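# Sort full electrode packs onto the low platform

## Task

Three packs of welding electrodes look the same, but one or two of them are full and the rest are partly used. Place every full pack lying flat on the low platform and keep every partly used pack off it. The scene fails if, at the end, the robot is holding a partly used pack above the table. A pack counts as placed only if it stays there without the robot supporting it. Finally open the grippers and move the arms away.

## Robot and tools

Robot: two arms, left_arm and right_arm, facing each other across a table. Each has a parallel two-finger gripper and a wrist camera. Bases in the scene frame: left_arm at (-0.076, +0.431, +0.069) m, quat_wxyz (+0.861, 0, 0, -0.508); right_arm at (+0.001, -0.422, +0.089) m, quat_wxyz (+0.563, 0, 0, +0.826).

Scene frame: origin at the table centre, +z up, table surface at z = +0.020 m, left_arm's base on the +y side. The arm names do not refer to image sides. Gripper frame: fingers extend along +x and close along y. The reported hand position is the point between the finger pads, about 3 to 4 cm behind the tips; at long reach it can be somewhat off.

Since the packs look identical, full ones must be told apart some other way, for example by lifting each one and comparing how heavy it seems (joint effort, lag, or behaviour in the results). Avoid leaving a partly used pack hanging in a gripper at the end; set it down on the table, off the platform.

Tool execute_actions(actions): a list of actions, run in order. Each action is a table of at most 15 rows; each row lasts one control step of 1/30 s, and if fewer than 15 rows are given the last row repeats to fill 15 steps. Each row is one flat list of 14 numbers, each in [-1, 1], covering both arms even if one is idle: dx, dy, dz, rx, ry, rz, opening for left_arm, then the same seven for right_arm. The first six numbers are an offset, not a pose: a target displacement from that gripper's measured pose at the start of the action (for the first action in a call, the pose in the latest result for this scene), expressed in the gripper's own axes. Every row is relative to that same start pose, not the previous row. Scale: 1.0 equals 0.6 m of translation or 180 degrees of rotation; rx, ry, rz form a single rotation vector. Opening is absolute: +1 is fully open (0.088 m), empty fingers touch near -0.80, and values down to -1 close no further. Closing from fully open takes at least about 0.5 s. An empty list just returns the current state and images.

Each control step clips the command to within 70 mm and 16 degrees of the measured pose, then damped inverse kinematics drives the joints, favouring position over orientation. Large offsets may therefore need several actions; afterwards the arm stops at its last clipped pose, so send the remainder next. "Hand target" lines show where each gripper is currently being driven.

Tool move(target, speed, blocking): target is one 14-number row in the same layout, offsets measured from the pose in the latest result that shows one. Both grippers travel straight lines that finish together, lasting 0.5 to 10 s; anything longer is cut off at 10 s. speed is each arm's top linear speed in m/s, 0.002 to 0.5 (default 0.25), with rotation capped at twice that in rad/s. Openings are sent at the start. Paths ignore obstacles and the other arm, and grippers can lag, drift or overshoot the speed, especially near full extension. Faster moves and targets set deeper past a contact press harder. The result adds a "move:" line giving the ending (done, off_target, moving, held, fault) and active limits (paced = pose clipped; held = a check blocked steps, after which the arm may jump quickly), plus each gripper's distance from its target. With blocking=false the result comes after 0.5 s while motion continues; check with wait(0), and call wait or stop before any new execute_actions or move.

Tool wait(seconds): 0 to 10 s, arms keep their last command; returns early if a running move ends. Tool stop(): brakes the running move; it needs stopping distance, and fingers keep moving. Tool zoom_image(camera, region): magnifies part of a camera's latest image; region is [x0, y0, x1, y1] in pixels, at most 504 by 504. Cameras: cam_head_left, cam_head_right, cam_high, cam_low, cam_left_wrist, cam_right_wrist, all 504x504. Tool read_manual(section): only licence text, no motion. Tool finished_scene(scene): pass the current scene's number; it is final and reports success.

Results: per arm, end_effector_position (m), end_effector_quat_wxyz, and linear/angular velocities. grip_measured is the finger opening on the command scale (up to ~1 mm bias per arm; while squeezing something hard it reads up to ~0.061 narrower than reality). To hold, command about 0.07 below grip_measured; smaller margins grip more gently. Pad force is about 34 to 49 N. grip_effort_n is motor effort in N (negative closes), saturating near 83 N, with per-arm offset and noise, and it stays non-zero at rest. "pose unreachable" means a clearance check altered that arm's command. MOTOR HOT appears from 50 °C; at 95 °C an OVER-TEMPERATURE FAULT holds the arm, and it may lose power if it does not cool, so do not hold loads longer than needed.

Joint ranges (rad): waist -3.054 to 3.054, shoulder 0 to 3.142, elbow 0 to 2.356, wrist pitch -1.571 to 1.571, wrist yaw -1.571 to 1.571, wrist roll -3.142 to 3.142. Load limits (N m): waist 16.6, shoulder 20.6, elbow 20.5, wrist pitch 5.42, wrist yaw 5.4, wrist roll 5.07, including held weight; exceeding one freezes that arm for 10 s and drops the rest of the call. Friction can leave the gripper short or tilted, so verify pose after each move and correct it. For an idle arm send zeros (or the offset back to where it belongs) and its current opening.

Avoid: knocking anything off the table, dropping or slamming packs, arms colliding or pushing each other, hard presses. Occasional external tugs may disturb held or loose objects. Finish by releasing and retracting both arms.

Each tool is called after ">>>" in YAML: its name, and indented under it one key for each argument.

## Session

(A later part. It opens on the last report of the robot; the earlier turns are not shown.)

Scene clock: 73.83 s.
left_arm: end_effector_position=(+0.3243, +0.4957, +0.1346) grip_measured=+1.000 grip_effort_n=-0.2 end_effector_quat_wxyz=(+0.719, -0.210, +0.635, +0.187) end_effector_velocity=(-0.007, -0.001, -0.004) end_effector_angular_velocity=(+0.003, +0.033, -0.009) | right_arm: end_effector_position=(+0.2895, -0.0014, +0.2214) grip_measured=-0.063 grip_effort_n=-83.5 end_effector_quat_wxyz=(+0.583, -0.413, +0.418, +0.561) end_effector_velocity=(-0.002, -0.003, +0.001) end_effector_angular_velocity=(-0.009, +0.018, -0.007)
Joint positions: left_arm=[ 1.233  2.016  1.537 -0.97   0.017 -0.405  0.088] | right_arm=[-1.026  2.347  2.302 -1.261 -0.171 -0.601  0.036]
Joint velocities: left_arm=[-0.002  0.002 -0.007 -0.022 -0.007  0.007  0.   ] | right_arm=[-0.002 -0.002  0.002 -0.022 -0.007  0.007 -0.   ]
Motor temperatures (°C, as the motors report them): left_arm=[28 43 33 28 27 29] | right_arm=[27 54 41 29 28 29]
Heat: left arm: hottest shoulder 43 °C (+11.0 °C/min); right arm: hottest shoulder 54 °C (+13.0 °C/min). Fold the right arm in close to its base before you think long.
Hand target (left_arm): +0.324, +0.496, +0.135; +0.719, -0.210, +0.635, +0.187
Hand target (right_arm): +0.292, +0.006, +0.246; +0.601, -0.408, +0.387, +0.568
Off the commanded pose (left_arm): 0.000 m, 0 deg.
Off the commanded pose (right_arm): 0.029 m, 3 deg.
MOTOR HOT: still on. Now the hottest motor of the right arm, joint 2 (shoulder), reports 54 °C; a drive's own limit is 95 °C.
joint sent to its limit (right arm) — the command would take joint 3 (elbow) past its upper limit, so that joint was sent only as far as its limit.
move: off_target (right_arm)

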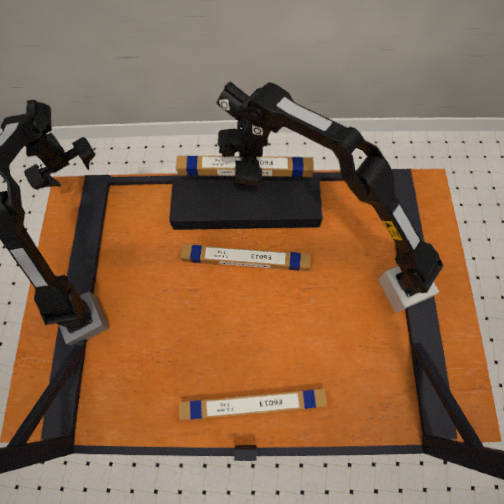

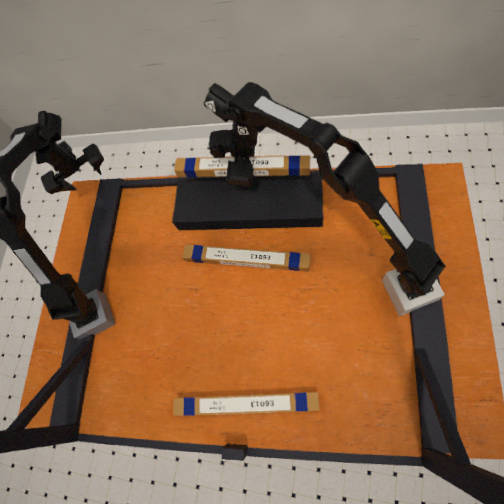

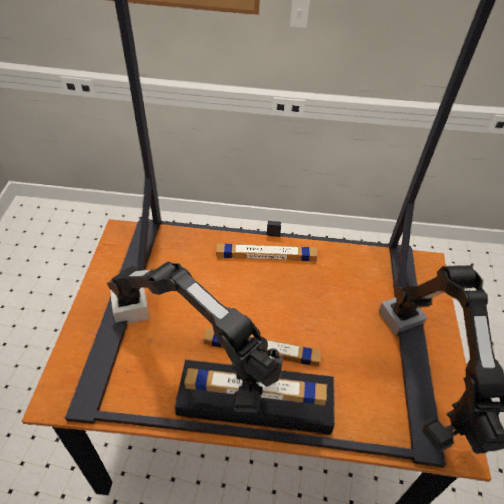

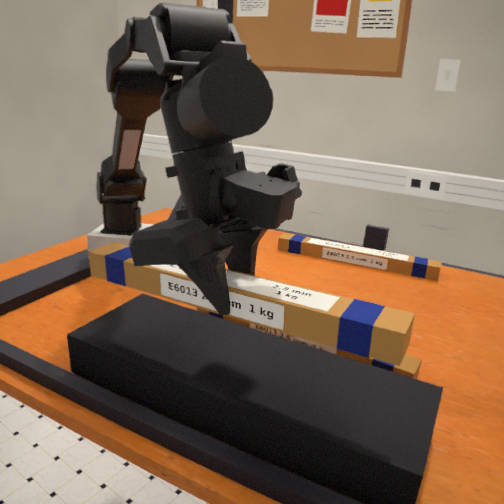

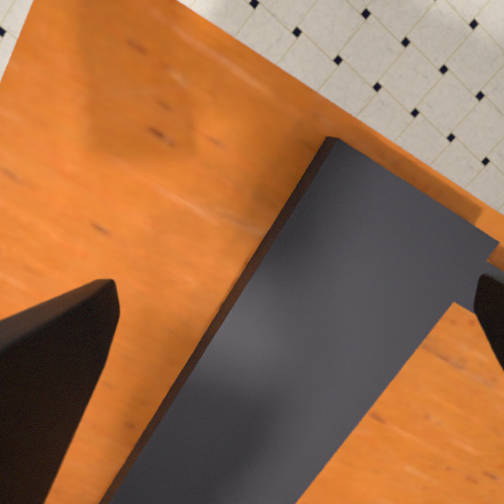

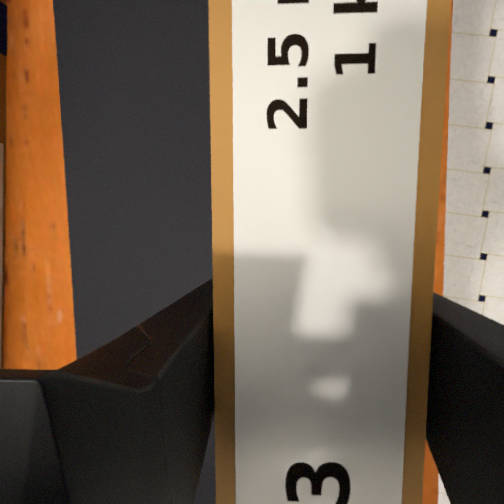

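>>> move:
  target: [0,0,0,0,0,0,1,0.093,-0.017,-0.016,0,-0.012,0,-0.3]
  speed: 0.04

Scene clock: 79.93 s.
left_arm: end_effector_position=(+0.3243, +0.4957, +0.1346) grip_measured=+1.000 grip_effort_n=0.2 end_effector_quat_wxyz=(+0.719, -0.210, +0.635, +0.187) end_effector_velocity=(-0.002, +0.002, +0.000) end_effector_angular_velocity=(+0.005, +0.008, +0.011) | right_arm: end_effector_position=(+0.2980, +0.0033, +0.1525) grip_measured=-0.063 grip_effort_n=-83.5 end_effector_quat_wxyz=(+0.582, -0.407, +0.423, +0.563) end_effector_velocity=(-0.002, +0.001, -0.002) end_effector_angular_velocity=(+0.011, +0.016, +0.010)
Joint positions: left_arm=[ 1.233  2.016  1.537 -0.97   0.017 -0.405  0.088] | right_arm=[-1.038  2.379  2.084 -1.019 -0.186 -0.603  0.036]
Joint velocities: left_arm=[ 0.002 -0.002 -0.002 -0.007 -0.007 -0.007  0.   ] | right_arm=[-0.002  0.002 -0.007  0.007 -0.022 -0.007 -0.   ]
Motor temperatures (°C, as the motors report them): left_arm=[28 44 33 28 27 29] | right_arm=[27 57 42 29 28 29]
Heat: left arm: hottest shoulder 44 °C (+10.1 °C/min); right arm: hottest shoulder 57 °C (+15.1 °C/min). Fold the right arm in close to its base before you think long.
Hand target (left_arm): +0.324, +0.496, +0.135; +0.719, -0.210, +0.635, +0.187
Hand target (right_arm): +0.301, +0.007, +0.166; +0.591, -0.402, +0.407, +0.568
Off the commanded pose (left_arm): 0.000 m, 0 deg.
Off the commanded pose (right_arm): 0.014 m, 2 deg.
MOTOR HOT: still on. Now the hottest motor of the right arm, joint 2 (shoulder), reports 57 °C; a drive's own limit is 95 °C.
move: off_target (right_arm)

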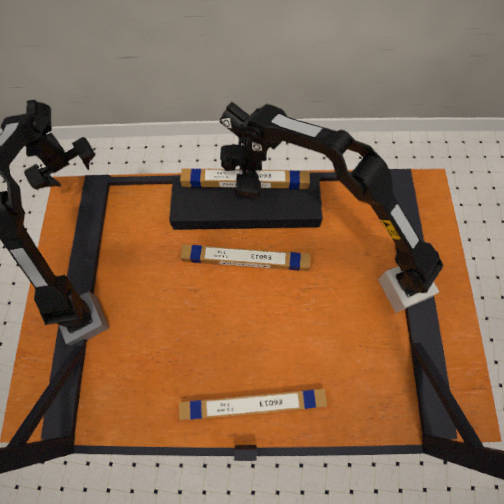

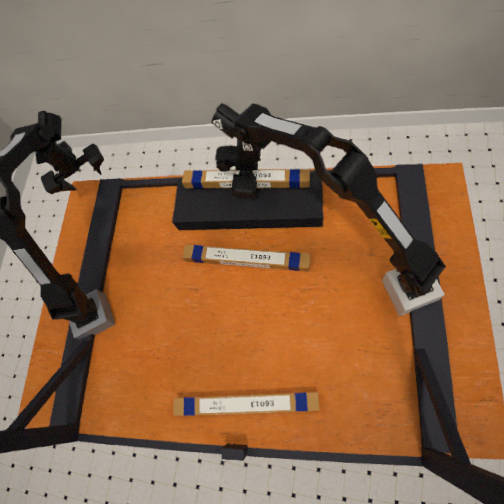

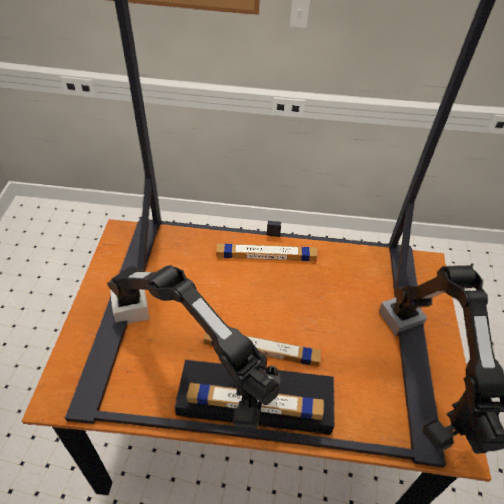

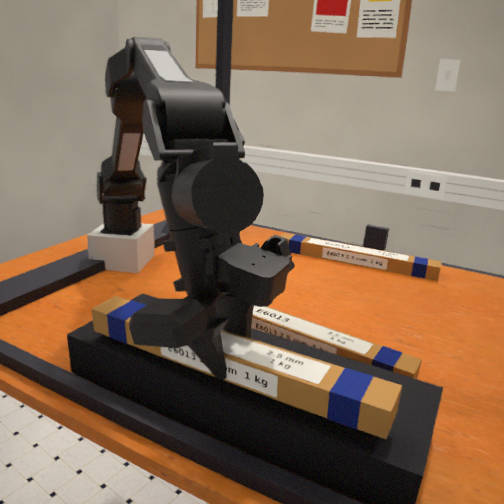

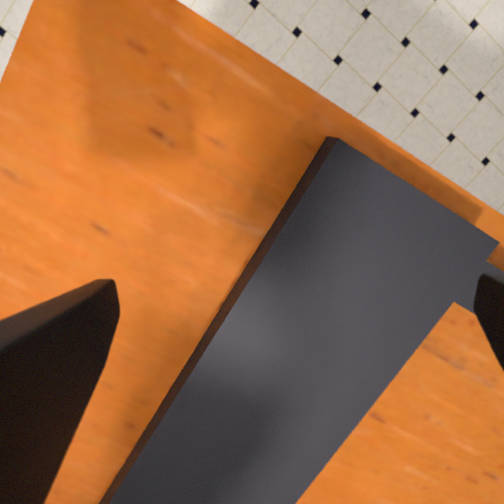

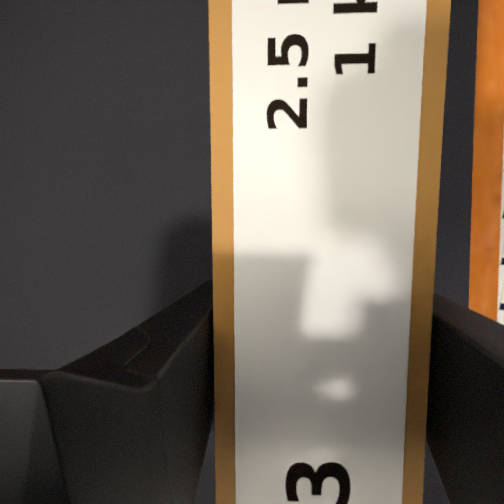

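Lower to target z≈0.126.

>>> move:
  target: [0,0,0,0,0,0,1,0.042,0.004,-0.014,0,0,0,-0.3]
  speed: 0.02

Scene clock: 85.13 s.
left_arm: end_effector_position=(+0.3243, +0.4957, +0.1346) grip_measured=+1.000 grip_effort_n=-0.2 end_effector_quat_wxyz=(+0.719, -0.210, +0.635, +0.187) end_effector_velocity=(+0.001, +0.000, +0.002) end_effector_angular_velocity=(+0.006, -0.011, +0.020) | right_arm: end_effector_position=(+0.2980, +0.0021, +0.1273) grip_measured=-0.063 grip_effort_n=-83.5 end_effector_quat_wxyz=(+0.581, -0.409, +0.425, +0.561) end_effector_velocity=(-0.005, -0.000, -0.000) end_effector_angular_velocity=(+0.012, +0.033, +0.014)
Joint positions: left_arm=[ 1.233  2.016  1.537 -0.97   0.017 -0.405  0.088] | right_arm=[-1.037  2.391  2.005 -0.933 -0.18  -0.603  0.036]
Joint velocities: left_arm=[-0.002 -0.007 -0.002  0.007 -0.007 -0.022  0.   ] | right_arm=[-0.002 -0.002 -0.007 -0.007 -0.037 -0.007  0.   ]
Motor temperatures (°C, as the motors report them): left_arm=[28 44 33 28 27 29] | right_arm=[27 59 42 30 28 29]
Heat: left arm: hottest shoulder 44 °C (+9.0 °C/min); right arm: hottest shoulder 59 °C (+17.1 °C/min). Fold the right arm in close to its base before you think long.
Hand target (left_arm): +0.324, +0.496, +0.135; +0.719, -0.210, +0.635, +0.187
Hand target (right_arm): +0.296, +0.003, +0.126; +0.582, -0.407, +0.424, +0.563
Off the commanded pose (left_arm): 0.000 m, 0 deg.
Off the commanded pose (right_arm): 0.003 m, 0 deg.
MOTOR HOT: still on. Now the hottest motor of the right arm, joint 2 (shoulder), reports 59 °C; a drive's own limit is 95 °C.
move: done

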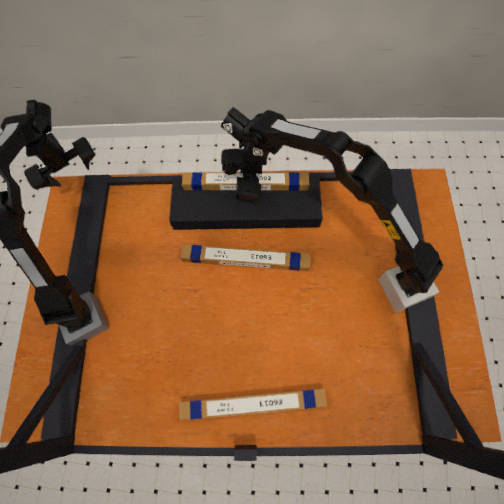

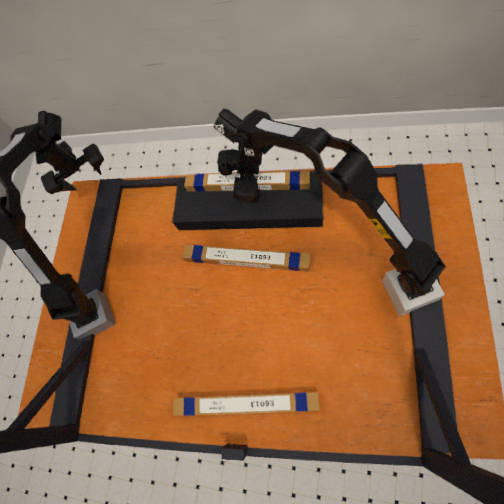

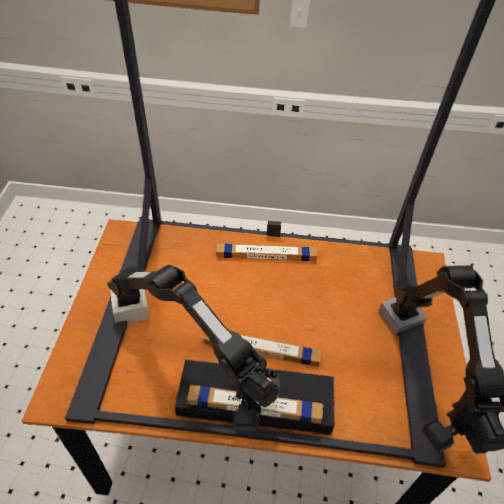

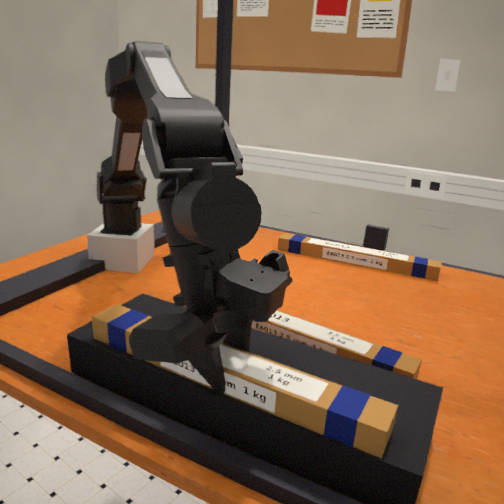

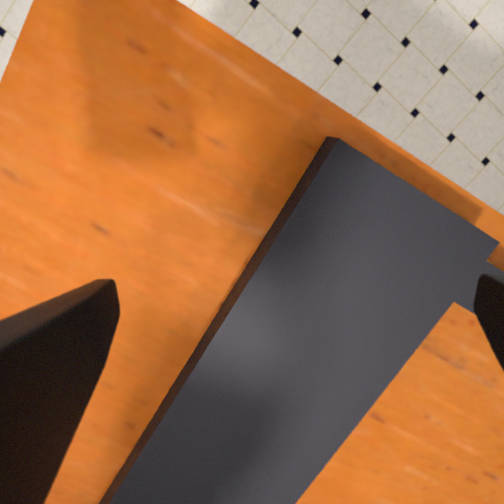

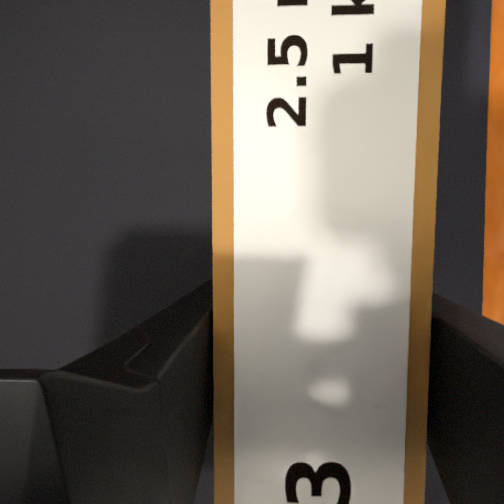

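>>> execute_actions:
  actions:
    - [[0,0,0,0,0,0,1,0,0,0,0,0,0,1]]
    - [[0,0,0,0,0,0,1,0,0,0,0,0,0,1]]

>>> move:
  target: [0,0,0,0,0,0,1,-0.12,0,0,0,0,0,1]
  speed: 0.1

>>> move:
  target: [0,0,0,0,0,0,1,0.087,0.966,-0.06,-0.033,0,0,1]
  speed: 0.25

Scene clock: 93.83 s.
left_arm: end_effector_position=(+0.3243, +0.4957, +0.1346) grip_measured=+1.000 grip_effort_n=-0.2 end_effector_quat_wxyz=(+0.719, -0.210, +0.635, +0.187) end_effector_velocity=(-0.001, -0.000, +0.001) end_effector_angular_velocity=(+0.006, +0.004, +0.006) | right_arm: end_effector_position=(+0.2981, +0.0023, +0.1273) grip_measured=+0.979 grip_effort_n=18.8 end_effector_quat_wxyz=(+0.581, -0.409, +0.424, +0.561) end_effector_velocity=(-0.001, -0.002, +0.001) end_effector_angular_velocity=(+0.007, +0.015, +0.019)
Joint positions: left_arm=[ 1.233  2.016  1.537 -0.97   0.017 -0.405  0.088] | right_arm=[-1.037  2.391  2.005 -0.931 -0.18  -0.603  0.087]
Joint velocities: left_arm=[-0.002 -0.002  0.002 -0.007 -0.007 -0.007  0.   ] | right_arm=[-0.007 -0.002 -0.002 -0.007 -0.022 -0.022 -0.   ]
Motor temperatures (°C, as the motors report them): left_arm=[28 45 33 28 27 29] | right_arm=[27 60 41 30 28 29]
Heat: left arm: hottest shoulder 45 °C (+8.1 °C/min); right arm: hottest shoulder 60 °C (+16.2 °C/min). Fold the right arm in close to its base before you think long.
Hand target (left_arm): +0.324, +0.496, +0.135; +0.719, -0.210, +0.635, +0.187
Hand target (right_arm): +0.298, +0.002, +0.127; +0.581, -0.409, +0.424, +0.561
Off the commanded pose (left_arm): 0.000 m, 0 deg.
Off the commanded pose (right_arm): 0.000 m, 0 deg.
MOTOR HOT: still on. Now the hottest motor of the right arm, joint 2 (shoulder), reports 60 °C; a drive's own limit is 95 °C.

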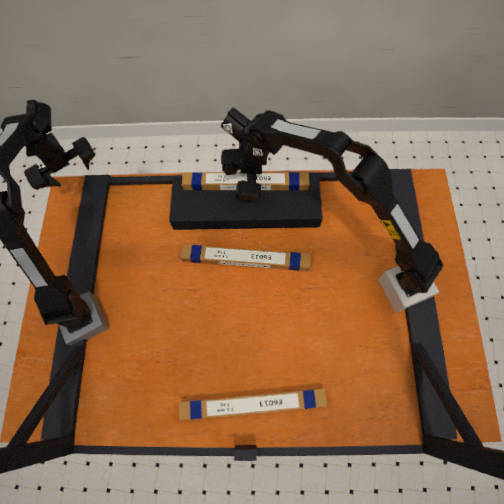

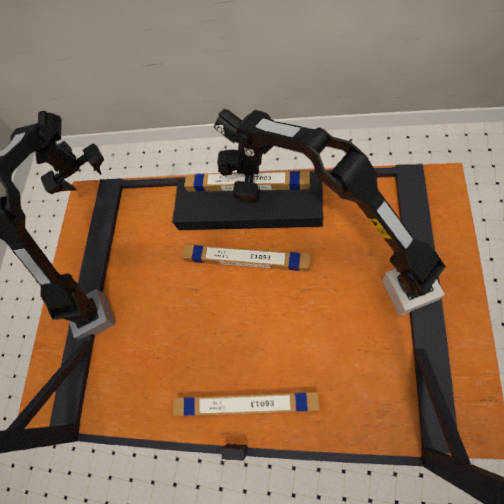

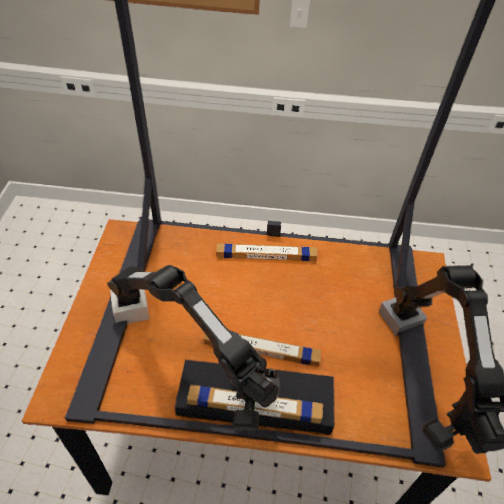

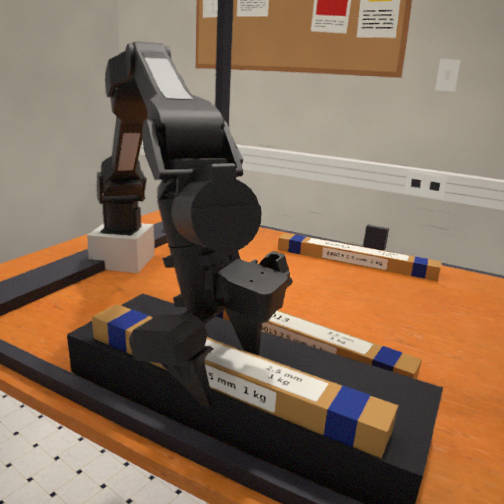

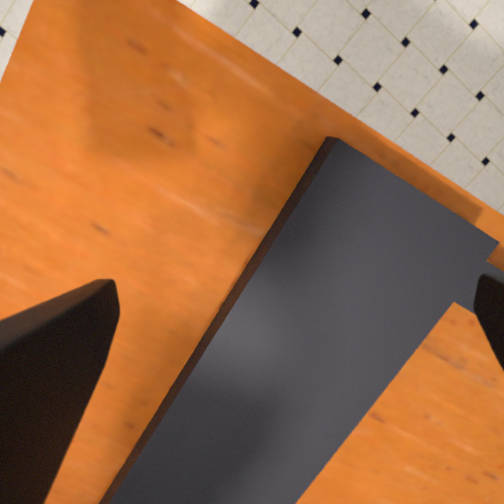

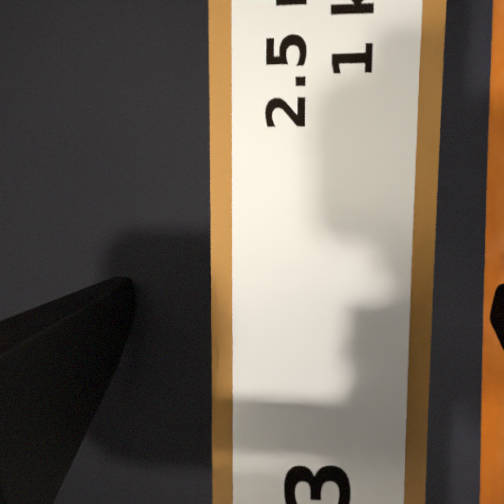

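Scene clock: 94.93 s.
left_arm: end_effector_position=(+0.3243, +0.4957, +0.1346) grip_measured=+1.000 grip_effort_n=0.2 end_effector_quat_wxyz=(+0.719, -0.210, +0.635, +0.187) end_effector_velocity=(-0.002, -0.002, +0.000) end_effector_angular_velocity=(+0.005, +0.008, +0.001) | right_arm: end_effector_position=(+0.2952, -0.0216, +0.1865) grip_measured=+0.979 grip_effort_n=18.4 end_effector_quat_wxyz=(+0.576, -0.410, +0.434, +0.558) end_effector_velocity=(-0.003, -0.000, -0.002) end_effector_angular_velocity=(-0.005, +0.011, +0.011)
Joint positions: left_arm=[ 1.233  2.016  1.537 -0.97   0.017 -0.405  0.088] | right_arm=[-1.064  2.295  2.08  -1.129 -0.185 -0.625  0.087]
Joint velocities: left_arm=[-0.007 -0.002 -0.002 -0.007 -0.007 -0.007  0.   ] | right_arm=[ 0.002  0.002 -0.002 -0.007 -0.007 -0.007 -0.   ]
Motor temperatures (°C, as the motors report them): left_arm=[28 45 33 28 27 29] | right_arm=[27 60 41 30 28 29]
Heat: left arm: hottest shoulder 45 °C (+7.1 °C/min); right arm: hottest shoulder 60 °C (+15.2 °C/min). Fold the right arm in close to its base before you think long.
Hand target (left_arm): +0.324, +0.496, +0.135; +0.719, -0.210, +0.635, +0.187
Hand target (right_arm): +0.297, -0.020, +0.196; +0.581, -0.409, +0.425, +0.561
Off the commanded pose (left_arm): 0.000 m, 0 deg.
Off the commanded pose (right_arm): 0.010 m, 1 deg.
MOTOR HOT: still on. Now the hottest motor of the right arm, joint 2 (shoulder), reports 60 °C; a drive's own limit is 95 °C.
move: off_target (right_arm)

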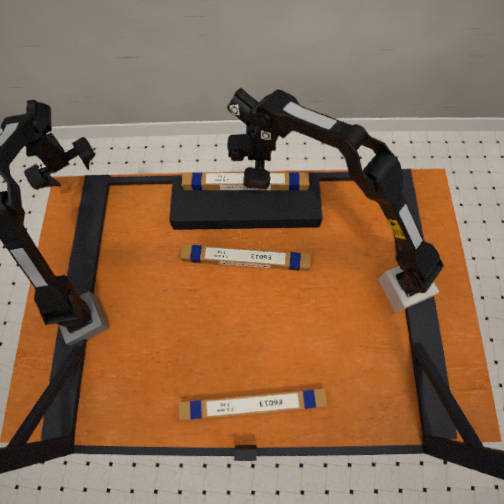

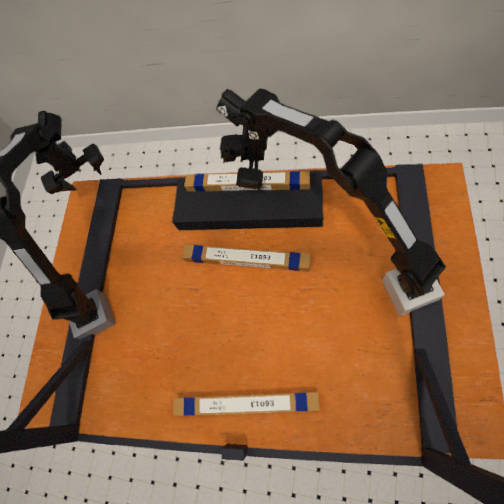

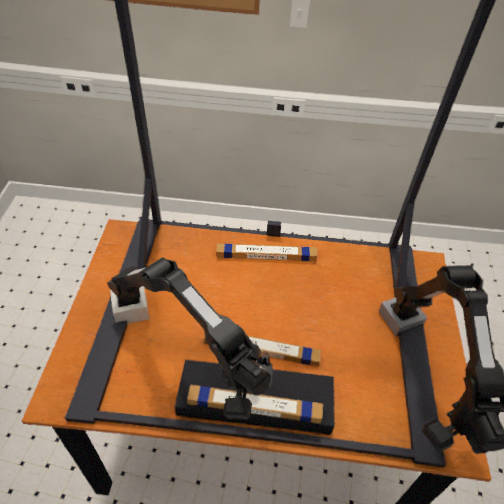

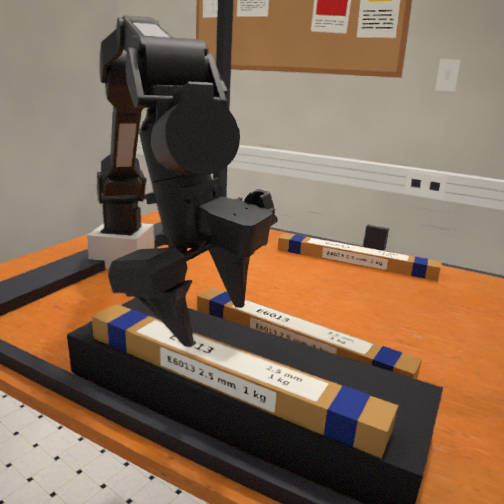

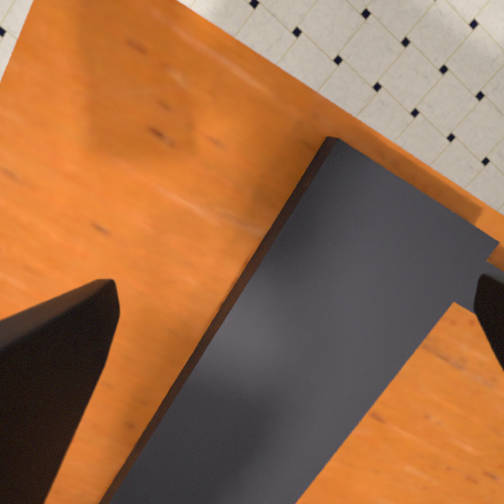

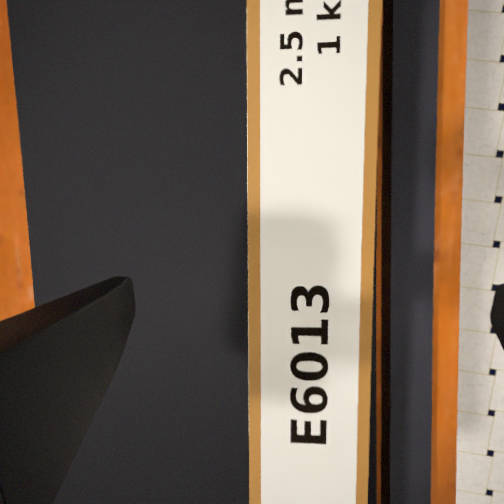

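Scene clock: 97.80 s.
left_arm: end_effector_position=(+0.3243, +0.4957, +0.1346) grip_measured=+1.000 grip_effort_n=0.2 end_effector_quat_wxyz=(+0.719, -0.210, +0.635, +0.187) end_effector_velocity=(-0.002, -0.002, +0.000) end_effector_angular_velocity=(-0.009, +0.006, +0.004) | right_arm: end_effector_position=(-0.2820, -0.0234, +0.1343) grip_measured=+0.979 grip_effort_n=18.4 end_effector_quat_wxyz=(+0.557, -0.442, +0.395, +0.582) end_effector_velocity=(+0.004, -0.004, +0.001) end_effector_angular_velocity=(-0.025, -0.013, +0.006)
Joint positions: left_arm=[ 1.233  2.016  1.537 -0.97   0.017 -0.405  0.088] | right_arm=[ 0.304  2.276  1.838 -0.901  0.197  0.583  0.087]
Joint velocities: left_arm=[-0.002 -0.002 -0.002 -0.007  0.007 -0.007  0.   ] | right_arm=[-0.002 -0.002  0.007 -0.037 -0.007 -0.007 -0.   ]
Motor temperatures (°C, as the motors report them): left_arm=[28 45 33 28 27 29] | right_arm=[27 59 40 30 28 29]
Heat: left arm: hottest shoulder 45 °C (+7.1 °C/min); right arm: hottest shoulder 59 °C (+14.2 °C/min). Fold the right arm in close to its base before you think long.
Hand target (left_arm): +0.324, +0.496, +0.135; +0.719, -0.210, +0.635, +0.187
Hand target (right_arm): -0.282, -0.021, +0.130; +0.559, -0.443, +0.397, +0.577
Off the commanded pose (left_arm): 0.000 m, 0 deg.
Off the commanded pose (right_arm): 0.007 m, 1 deg.
MOTOR HOT: still on. Now the hottest motor of the right arm, joint 2 (shoulder), reports 59 °C; a drive's own limit is 95 °C.
move: done

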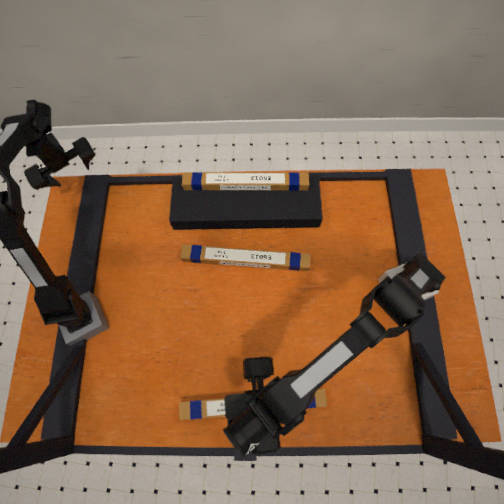

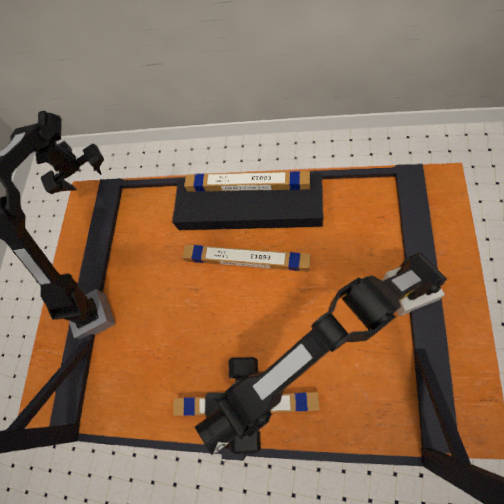

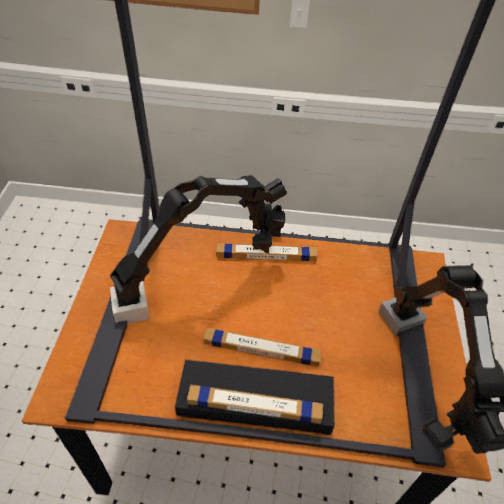

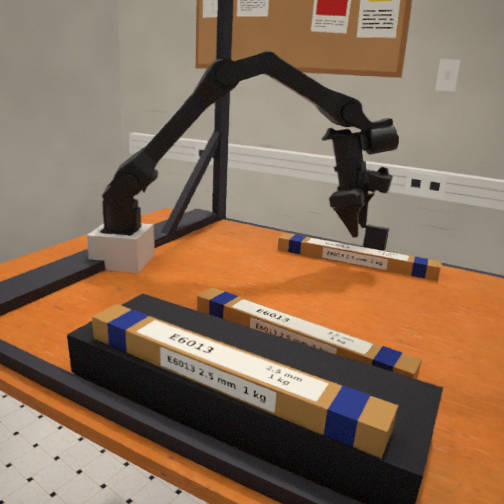

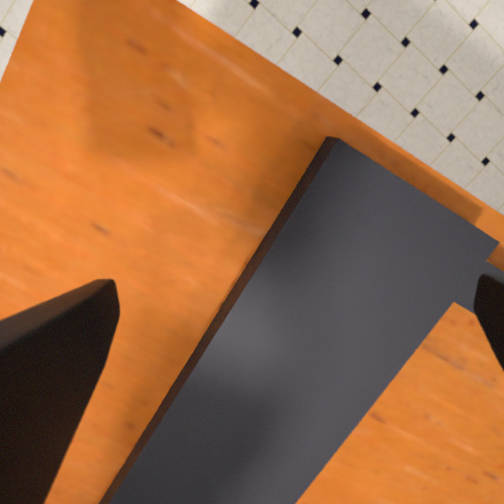

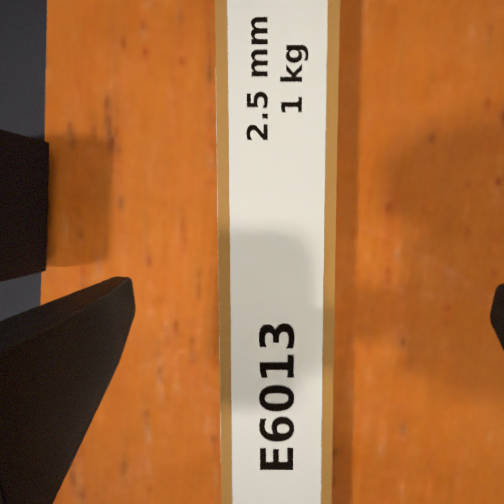

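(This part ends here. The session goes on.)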